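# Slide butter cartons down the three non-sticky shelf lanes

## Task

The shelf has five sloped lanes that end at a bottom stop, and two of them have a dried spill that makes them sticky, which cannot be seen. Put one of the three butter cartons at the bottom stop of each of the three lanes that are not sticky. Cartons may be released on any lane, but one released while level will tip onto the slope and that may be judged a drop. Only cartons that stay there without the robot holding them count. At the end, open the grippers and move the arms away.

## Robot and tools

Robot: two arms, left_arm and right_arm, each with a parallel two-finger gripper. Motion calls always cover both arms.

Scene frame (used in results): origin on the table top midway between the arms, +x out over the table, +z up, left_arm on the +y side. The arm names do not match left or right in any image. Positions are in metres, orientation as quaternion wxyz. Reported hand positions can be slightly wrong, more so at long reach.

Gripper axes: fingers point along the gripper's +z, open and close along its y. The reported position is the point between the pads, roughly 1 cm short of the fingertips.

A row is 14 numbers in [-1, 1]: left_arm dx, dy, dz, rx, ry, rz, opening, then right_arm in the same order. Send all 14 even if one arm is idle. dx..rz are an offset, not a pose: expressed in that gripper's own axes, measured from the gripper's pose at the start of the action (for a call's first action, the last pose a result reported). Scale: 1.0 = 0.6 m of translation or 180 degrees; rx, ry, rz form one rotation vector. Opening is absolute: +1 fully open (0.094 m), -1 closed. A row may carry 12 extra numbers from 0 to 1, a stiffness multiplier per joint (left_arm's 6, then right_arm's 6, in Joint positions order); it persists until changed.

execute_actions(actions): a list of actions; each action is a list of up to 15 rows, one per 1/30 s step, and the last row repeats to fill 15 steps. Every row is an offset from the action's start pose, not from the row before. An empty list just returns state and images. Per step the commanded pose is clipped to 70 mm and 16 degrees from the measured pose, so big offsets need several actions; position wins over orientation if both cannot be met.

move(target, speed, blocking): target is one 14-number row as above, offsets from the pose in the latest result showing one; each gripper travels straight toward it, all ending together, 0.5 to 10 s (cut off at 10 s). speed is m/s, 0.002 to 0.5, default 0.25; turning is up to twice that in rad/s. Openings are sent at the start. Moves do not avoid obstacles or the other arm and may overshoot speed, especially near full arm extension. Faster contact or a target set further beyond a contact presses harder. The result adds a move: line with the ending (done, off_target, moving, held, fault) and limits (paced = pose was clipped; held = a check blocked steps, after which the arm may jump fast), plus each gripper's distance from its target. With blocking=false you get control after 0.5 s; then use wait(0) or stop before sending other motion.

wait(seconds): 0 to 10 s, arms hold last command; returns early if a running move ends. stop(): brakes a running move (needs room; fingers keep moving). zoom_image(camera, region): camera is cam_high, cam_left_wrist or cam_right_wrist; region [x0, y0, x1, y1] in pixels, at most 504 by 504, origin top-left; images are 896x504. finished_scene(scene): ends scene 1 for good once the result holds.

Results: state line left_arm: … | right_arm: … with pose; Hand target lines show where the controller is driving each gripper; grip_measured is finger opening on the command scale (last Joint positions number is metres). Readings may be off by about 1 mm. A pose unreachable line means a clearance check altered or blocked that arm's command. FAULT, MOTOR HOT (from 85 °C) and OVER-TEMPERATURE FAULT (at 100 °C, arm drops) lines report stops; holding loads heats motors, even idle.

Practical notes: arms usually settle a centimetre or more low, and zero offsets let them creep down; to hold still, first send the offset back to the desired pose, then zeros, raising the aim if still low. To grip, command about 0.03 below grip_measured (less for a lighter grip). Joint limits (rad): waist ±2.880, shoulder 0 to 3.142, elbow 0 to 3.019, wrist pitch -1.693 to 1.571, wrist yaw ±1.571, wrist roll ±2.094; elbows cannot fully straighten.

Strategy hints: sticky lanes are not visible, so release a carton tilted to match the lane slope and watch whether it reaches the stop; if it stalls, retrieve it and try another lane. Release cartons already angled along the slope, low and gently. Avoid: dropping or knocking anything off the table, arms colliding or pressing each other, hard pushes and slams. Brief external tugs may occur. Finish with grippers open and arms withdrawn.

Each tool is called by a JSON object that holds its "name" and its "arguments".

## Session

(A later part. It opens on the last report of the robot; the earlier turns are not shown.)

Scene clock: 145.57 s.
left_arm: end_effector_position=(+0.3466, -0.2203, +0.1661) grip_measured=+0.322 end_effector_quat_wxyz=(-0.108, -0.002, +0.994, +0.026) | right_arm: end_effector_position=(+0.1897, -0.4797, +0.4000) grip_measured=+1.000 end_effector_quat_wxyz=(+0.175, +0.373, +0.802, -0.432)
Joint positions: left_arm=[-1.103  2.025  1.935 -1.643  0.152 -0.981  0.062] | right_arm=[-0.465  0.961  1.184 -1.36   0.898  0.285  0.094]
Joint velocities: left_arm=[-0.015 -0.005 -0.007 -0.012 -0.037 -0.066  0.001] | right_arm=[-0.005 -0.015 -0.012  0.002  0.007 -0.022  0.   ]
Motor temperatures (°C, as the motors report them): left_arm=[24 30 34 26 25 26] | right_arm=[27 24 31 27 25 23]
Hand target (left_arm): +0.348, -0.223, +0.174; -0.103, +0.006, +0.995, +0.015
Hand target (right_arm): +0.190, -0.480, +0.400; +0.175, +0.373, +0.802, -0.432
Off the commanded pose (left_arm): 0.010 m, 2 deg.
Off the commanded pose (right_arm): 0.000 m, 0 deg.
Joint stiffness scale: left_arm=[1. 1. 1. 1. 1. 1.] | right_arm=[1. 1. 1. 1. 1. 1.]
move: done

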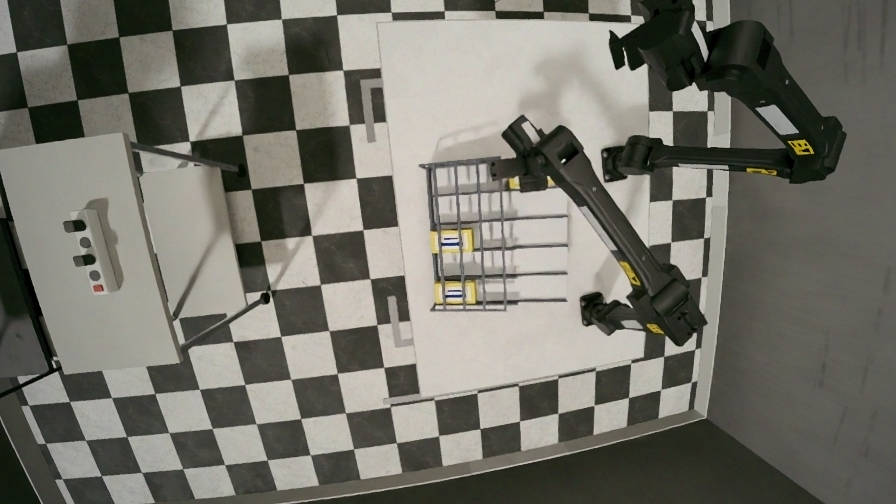

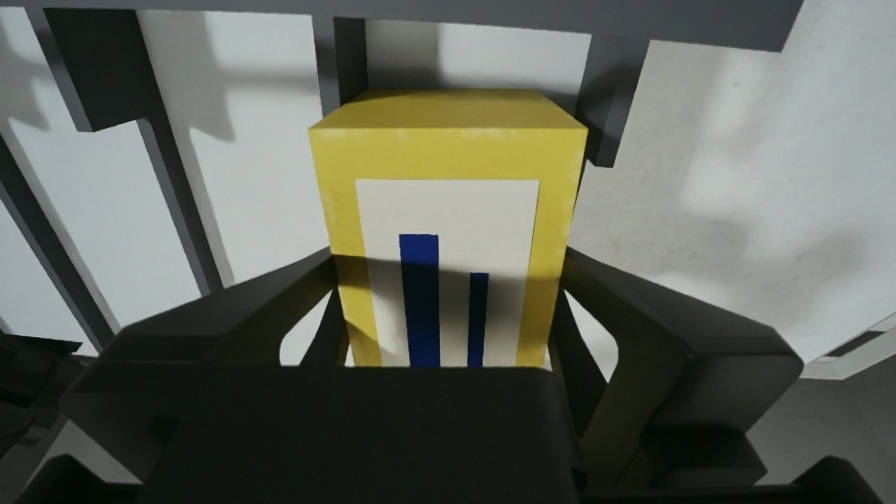

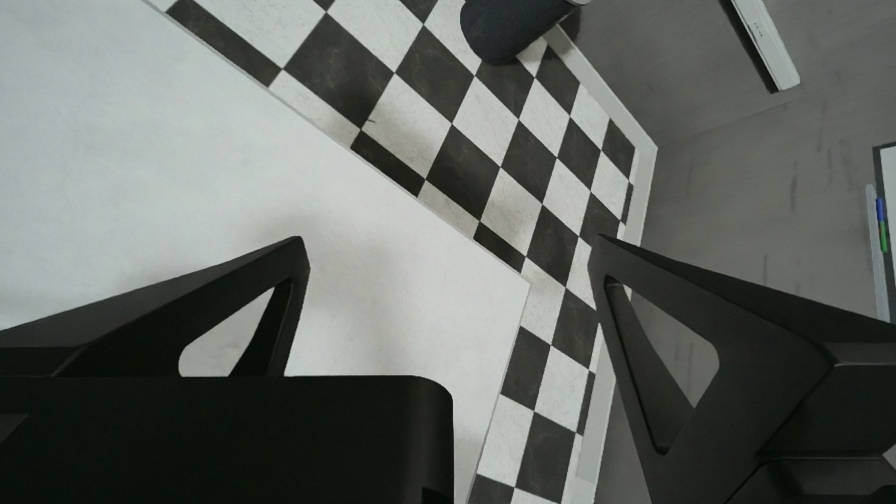

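Shift slightly -y, seat, release.

{"name": "move", "arguments": {"target": [0,-0.02,-0.015,0.012,-0.005,0.007,0.25,0,0,0,0,0,0,1], "speed": 0.05}}

{"name": "move", "arguments": {"target": [0,0,0.02,0,0,0,0.25,0,0,0,0,0,0,1], "speed": 0.04}}

{"name": "move", "arguments": {"target": [0,0,-0.01,0,0,0,0.55,0,0,0,0,0,0,1]}}

{"name": "wait", "arguments": {"seconds": 1.5}}

Scene clock: 151.57 s.
left_arm: end_effector_position=(+0.3471, -0.2213, +0.1659) grip_measured=+0.322 end_effector_quat_wxyz=(-0.107, -0.002, +0.994, +0.023) | right_arm: end_effector_position=(+0.1897, -0.4797, +0.4000) grip_measured=+1.000 end_effector_quat_wxyz=(+0.175, +0.373, +0.802, -0.432)
Joint positions: left_arm=[-1.103  2.025  1.935 -1.639  0.153 -0.98   0.062] | right_arm=[-0.465  0.961  1.184 -1.36   0.898  0.285  0.094]
Joint velocities: left_arm=[-0.015 -0.015 -0.022  0.002 -0.051  0.037 -0.   ] | right_arm=[-0.005 -0.005 -0.012  0.007 -0.051 -0.081  0.   ]
Motor temperatures (°C, as the motors report them): left_arm=[24 31 34 26 25 26] | right_arm=[27 24 31 27 25 23]
Hand target (left_arm): +0.348, -0.232, +0.174; -0.100, +0.007, +0.995, +0.006
Hand target (right_arm): +0.190, -0.480, +0.400; +0.175, +0.373, +0.802, -0.432
Off the commanded pose (left_arm): 0.014 m, 2 deg.
Off the commanded pose (right_arm): 0.000 m, 0 deg.
Joint stiffness scale: left_arm=[1. 1. 1. 1. 1. 1.] | right_arm=[1. 1. 1. 1. 1. 1.]
move: off_target (left_arm)

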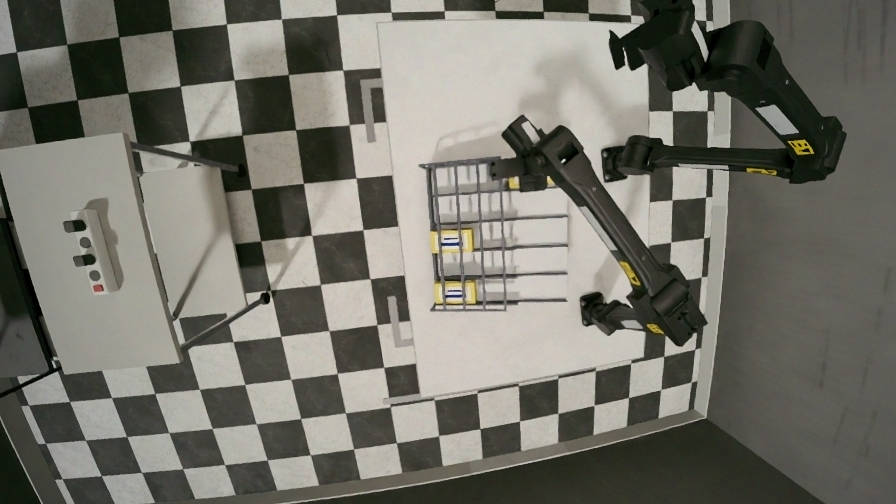

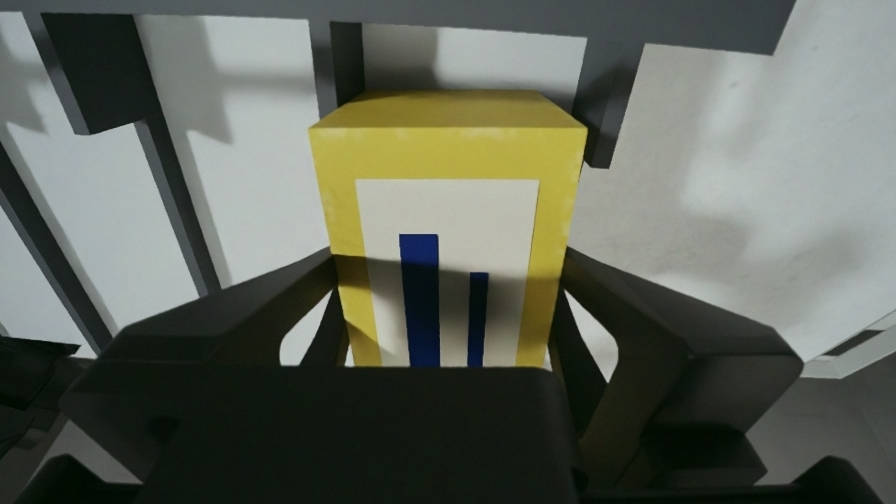

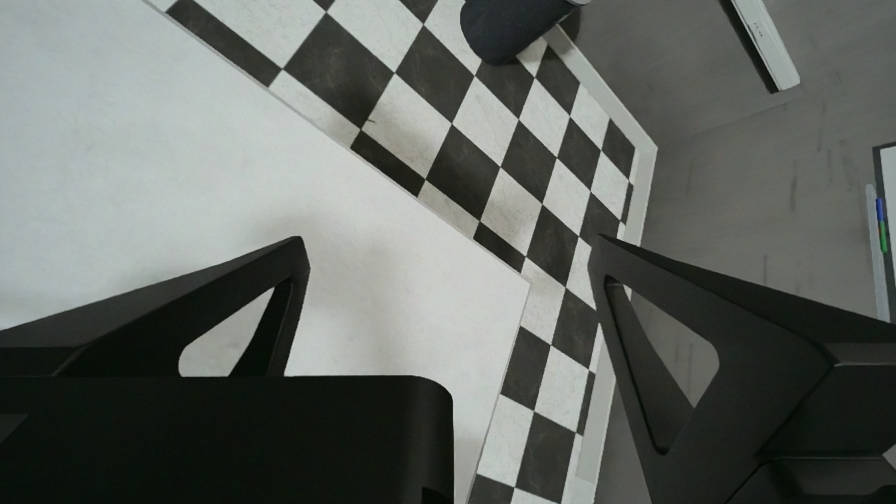

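Scene clock: 152.27 s.
left_arm: end_effector_position=(+0.3483, -0.2220, +0.1635) grip_measured=+0.322 end_effector_quat_wxyz=(-0.102, -0.001, +0.995, +0.019) | right_arm: end_effector_position=(+0.1897, -0.4797, +0.4000) grip_measured=+1.000 end_effector_quat_wxyz=(+0.175, +0.373, +0.802, -0.432)
Joint positions: left_arm=[-1.103  2.02   1.922 -1.618  0.149 -0.98   0.062] | right_arm=[-0.465  0.961  1.184 -1.36   0.898  0.285  0.094]
Joint velocities: left_arm=[-0.015 -0.005  0.007  0.007 -0.051  0.007 -0.001] | right_arm=[-0.005 -0.005 -0.012  0.002  0.051 -0.007  0.   ]
Motor temperatures (°C, as the motors report them): left_arm=[24 31 33 26 25 26] | right_arm=[27 24 31 27 25 23]
Hand target (left_arm): +0.344, -0.221, +0.154; -0.107, -0.002, +0.994, +0.024
Hand target (right_arm): +0.190, -0.480, +0.400; +0.175, +0.373, +0.802, -0.432
Off the commanded pose (left_arm): 0.010 m, 1 deg.
Off the commanded pose (right_arm): 0.000 m, 0 deg.
Joint stiffness scale: left_arm=[1. 1. 1. 1. 1. 1.] | right_arm=[1. 1. 1. 1. 1. 1.]
move: done

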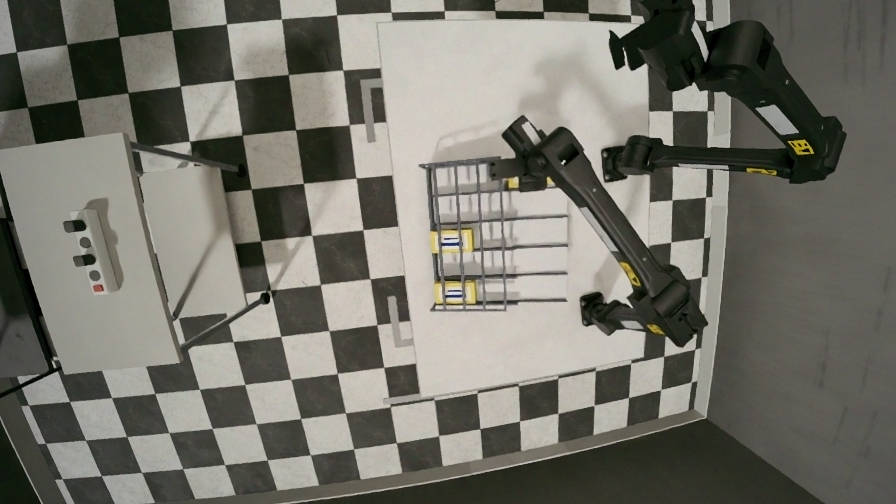

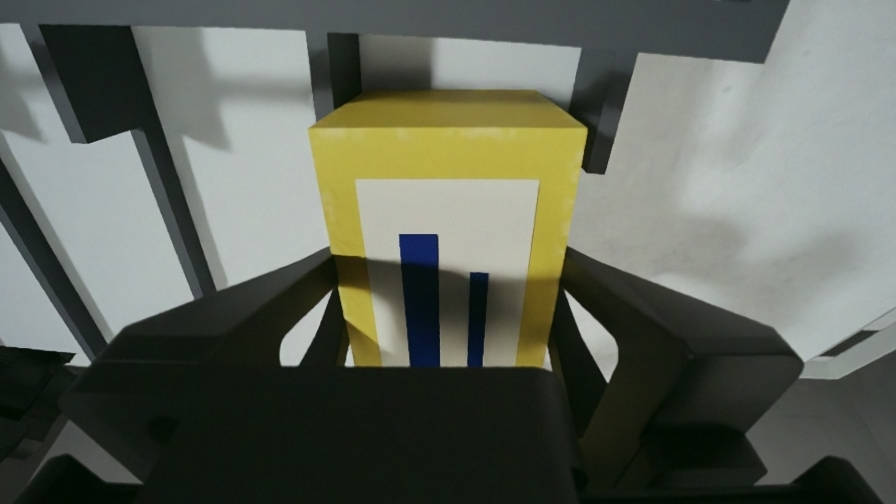

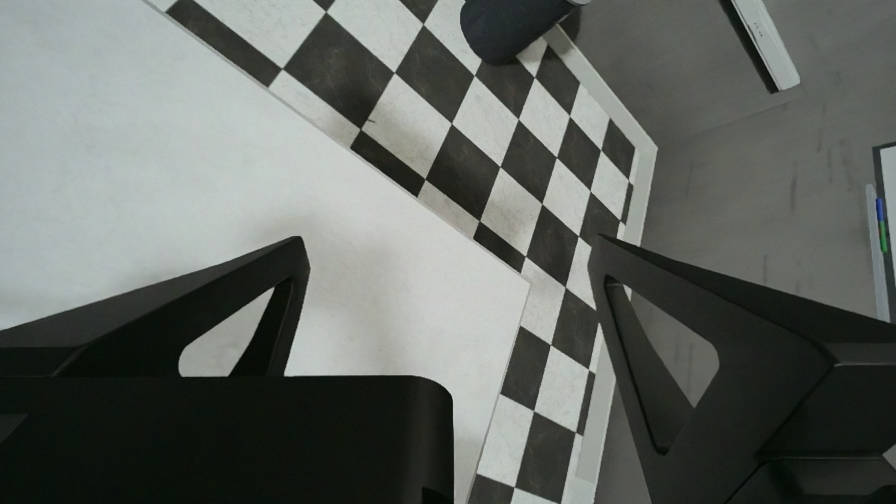

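Scene clock: 152.97 s.
left_arm: end_effector_position=(+0.3483, -0.2219, +0.1637) grip_measured=+0.547 end_effector_quat_wxyz=(-0.102, -0.001, +0.995, +0.019) | right_arm: end_effector_position=(+0.1897, -0.4797, +0.4000) grip_measured=+1.000 end_effector_quat_wxyz=(+0.175, +0.373, +0.802, -0.432)
Joint positions: left_arm=[-1.103  2.02   1.922 -1.618  0.149 -0.98   0.073] | right_arm=[-0.465  0.961  1.184 -1.36   0.898  0.285  0.094]
Joint velocities: left_arm=[-0.024 -0.005 -0.002  0.002  0.066 -0.037 -0.   ] | right_arm=[-0.005 -0.005 -0.002  0.002  0.007 -0.081  0.   ]
Motor temperatures (°C, as the motors report them): left_arm=[24 31 33 26 25 26] | right_arm=[27 24 31 27 25 23]
Hand target (left_arm): +0.350, -0.222, +0.169; -0.102, -0.001, +0.995, +0.019
Hand target (right_arm): +0.190, -0.480, +0.400; +0.175, +0.373, +0.802, -0.432
Off the commanded pose (left_arm): 0.006 m, 0 deg.
Off the commanded pose (right_arm): 0.000 m, 0 deg.
Joint stiffness scale: left_arm=[1. 1. 1. 1. 1. 1.] | right_arm=[1. 1. 1. 1. 1. 1.]
move: done

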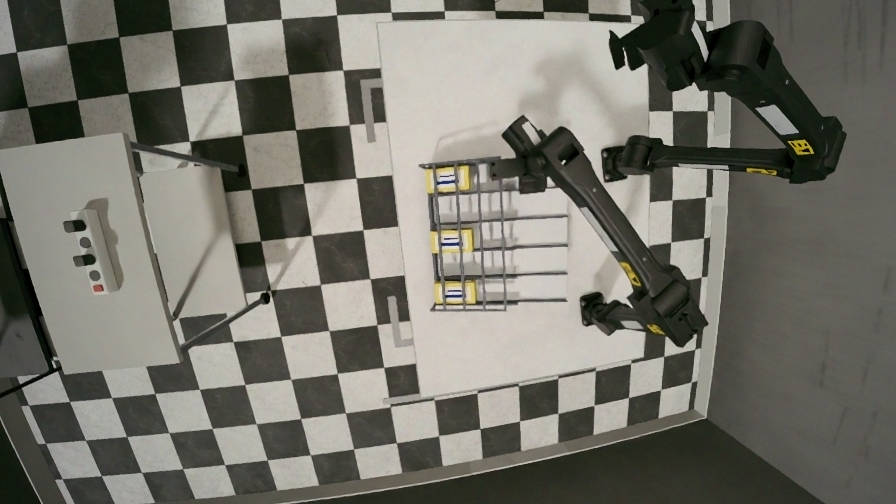

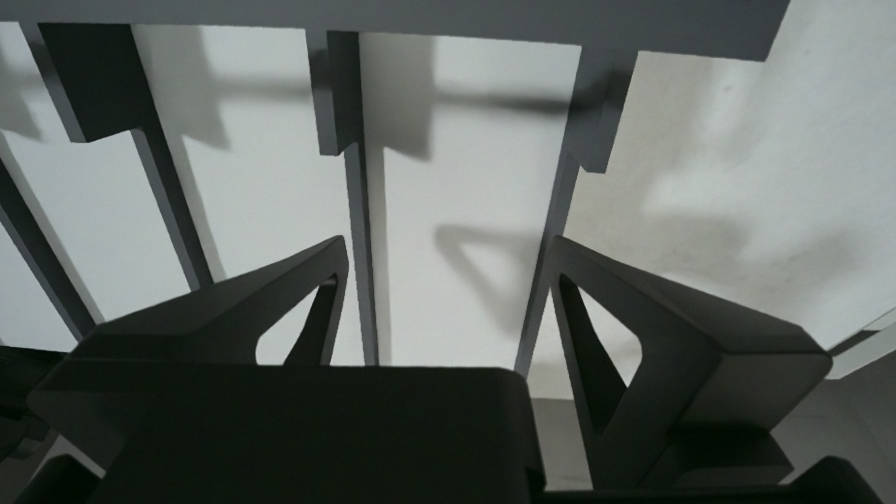

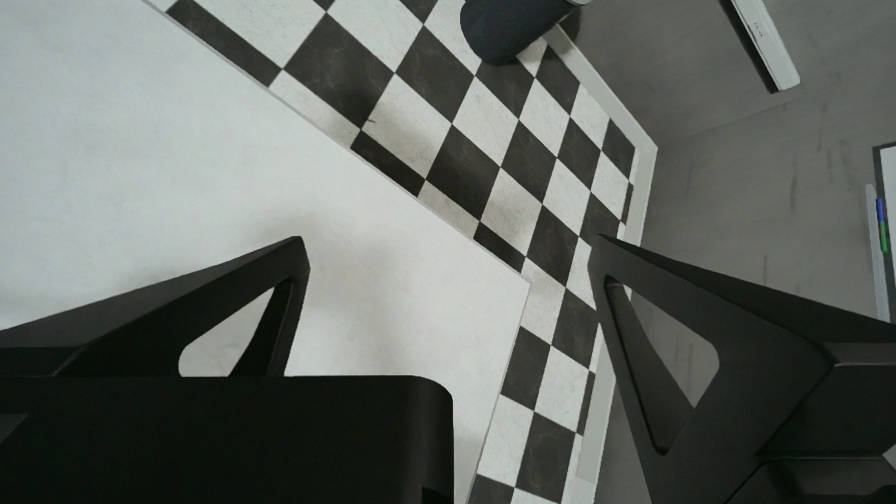

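Scene clock: 154.47 s.
left_arm: end_effector_position=(+0.3483, -0.2219, +0.1637) grip_measured=+0.547 end_effector_quat_wxyz=(-0.102, -0.001, +0.995, +0.019) | right_arm: end_effector_position=(+0.1897, -0.4797, +0.4000) grip_measured=+1.000 end_effector_quat_wxyz=(+0.175, +0.373, +0.802, -0.432)
Joint positions: left_arm=[-1.103  2.02   1.922 -1.618  0.149 -0.98   0.073] | right_arm=[-0.465  0.961  1.184 -1.36   0.898  0.285  0.094]
Joint velocities: left_arm=[-0.005 -0.005 -0.007  0.007 -0.007 -0.007 -0.001] | right_arm=[-0.005  0.005  0.002  0.002  0.007  0.022  0.   ]
Motor temperatures (°C, as the motors report them): left_arm=[24 31 33 26 25 26] | right_arm=[27 24 31 27 25 23]
Hand target (left_arm): +0.350, -0.222, +0.169; -0.102, -0.001, +0.995, +0.019
Hand target (right_arm): +0.190, -0.480, +0.400; +0.175, +0.373, +0.802, -0.432
Off the commanded pose (left_arm): 0.006 m, 0 deg.
Off the commanded pose (right_arm): 0.000 m, 0 deg.
Joint stiffness scale: left_arm=[1. 1. 1. 1. 1. 1.] | right_arm=[1. 1. 1. 1. 1. 1.]
wait: 1.50 s; at rest by 0.17 s

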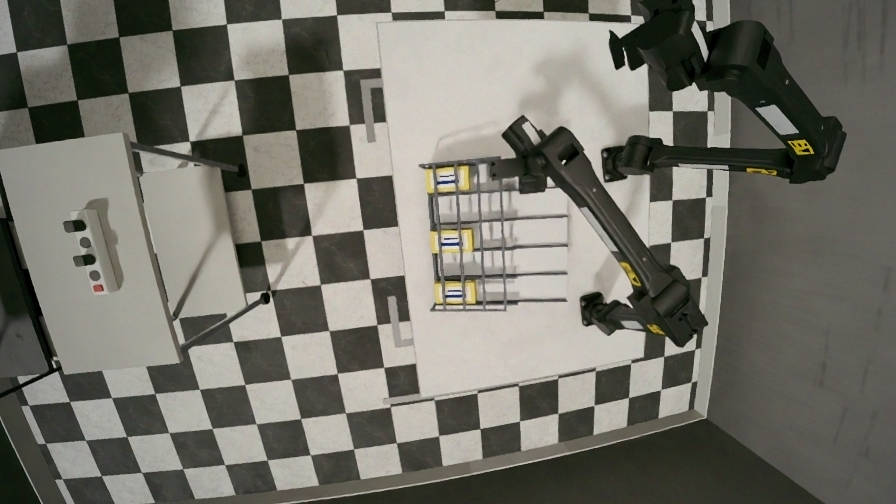

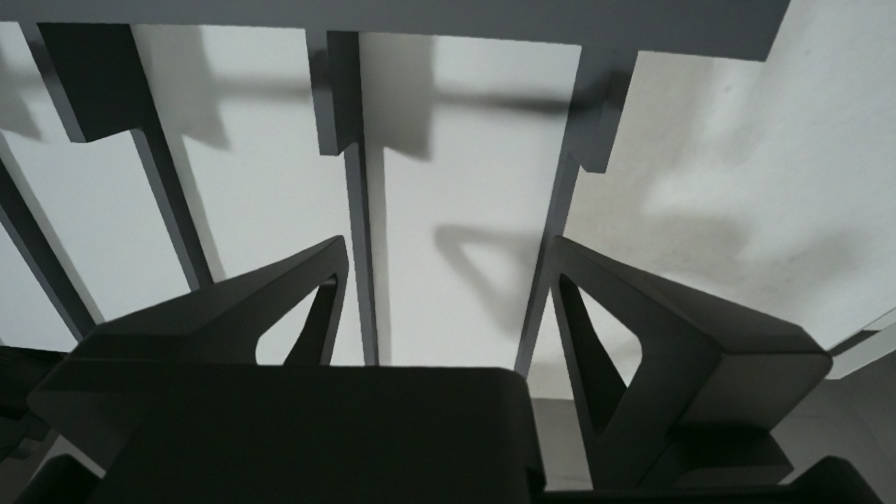

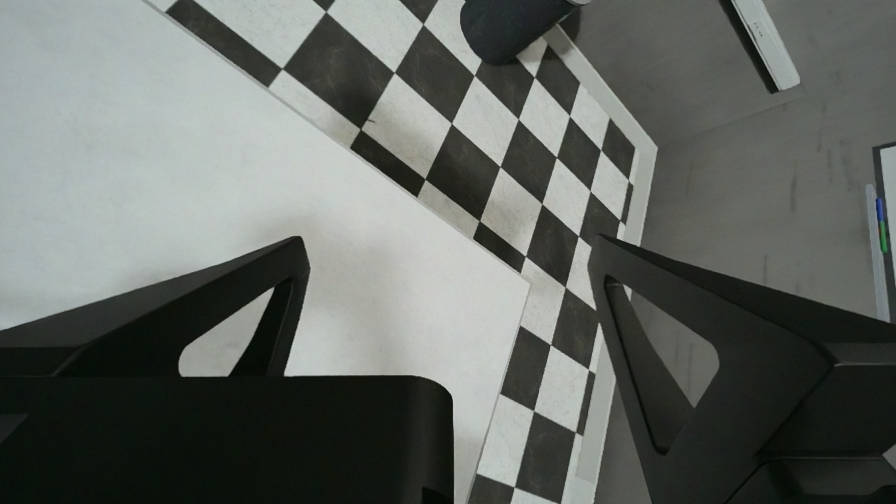

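{"name": "move", "arguments": {"target": [0.05,0.3,-0.2,0,-0.05,0,1,0,0,0,0,0,0,1]}}

{"name": "finished_scene", "arguments": {"scene": 1}}

Scene clock: 157.87 s.
left_arm: end_effector_position=(+0.3469, -0.0515, +0.3091) grip_measured=+1.000 end_effector_quat_wxyz=(+0.001, -0.008, +1.000, -0.008) | right_arm: end_effector_position=(+0.1897, -0.4797, +0.4000) grip_measured=+1.000 end_effector_quat_wxyz=(+0.175, +0.373, +0.802, -0.432)
Joint positions: left_arm=[-0.951  1.522  1.634 -1.67   0.01  -0.852  0.094] | right_arm=[-0.465  0.961  1.184 -1.36   0.898  0.285  0.094]
Joint velocities: left_arm=[-0.005 -0.005 -0.017  0.002 -0.081 -0.007  0.   ] | right_arm=[-0.005 -0.005 -0.012 -0.017  0.007  0.022  0.   ]
Motor temperatures (°C, as the motors report them): left_arm=[24 31 33 26 25 26] | right_arm=[27 24 31 27 25 23]
Hand target (left_arm): +0.345, -0.047, +0.297; -0.014, +0.000, +1.000, +0.009
Hand target (right_arm): +0.190, -0.480, +0.400; +0.175, +0.373, +0.802, -0.432
Off the commanded pose (left_arm): 0.016 m, 4 deg.
Off the commanded pose (right_arm): 0.000 m, 0 deg.
Joint stiffness scale: left_arm=[1. 1. 1. 1. 1. 1.] | right_arm=[1. 1. 1. 1. 1. 1.]
joint sent to its limit (left arm) — the command would take joint 4 (wrist pitch) past its lower limit, so that joint was sent only as far as its limit.
move: off_target (left_arm)

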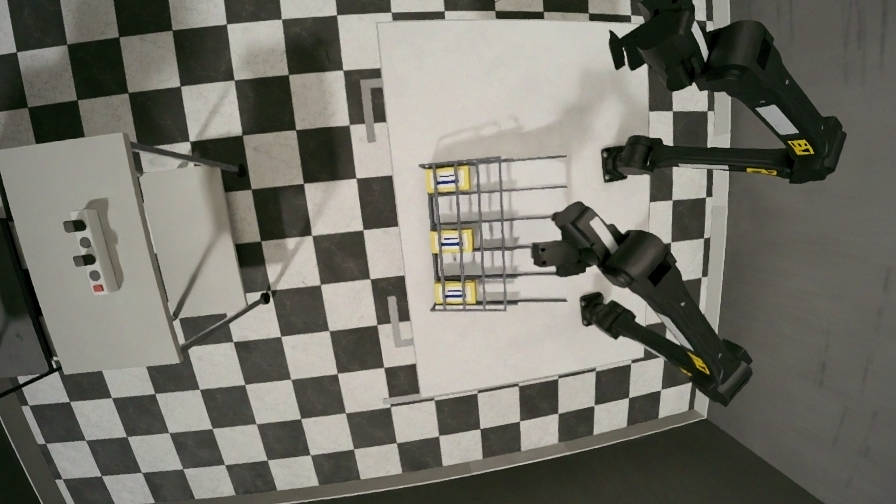

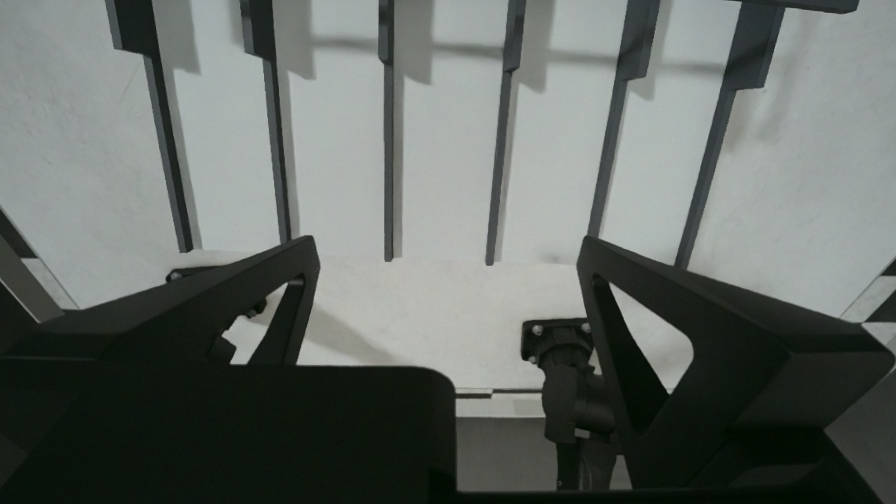

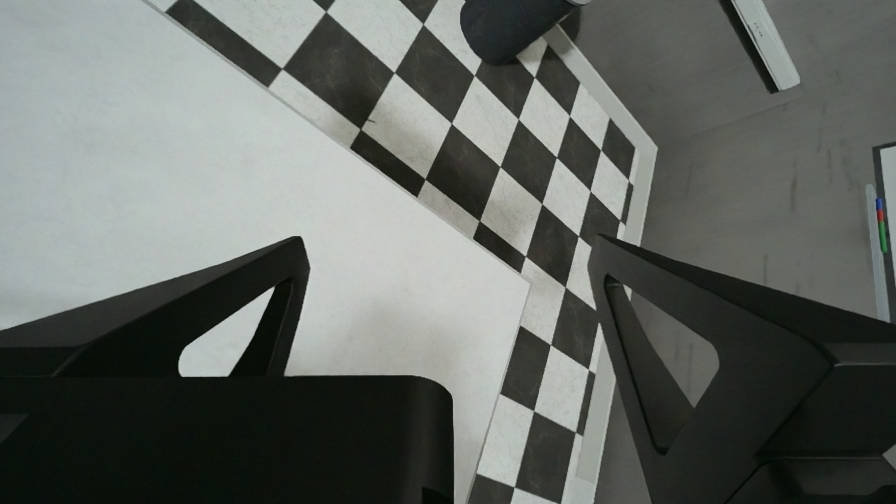

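The scene is finished: the task was done.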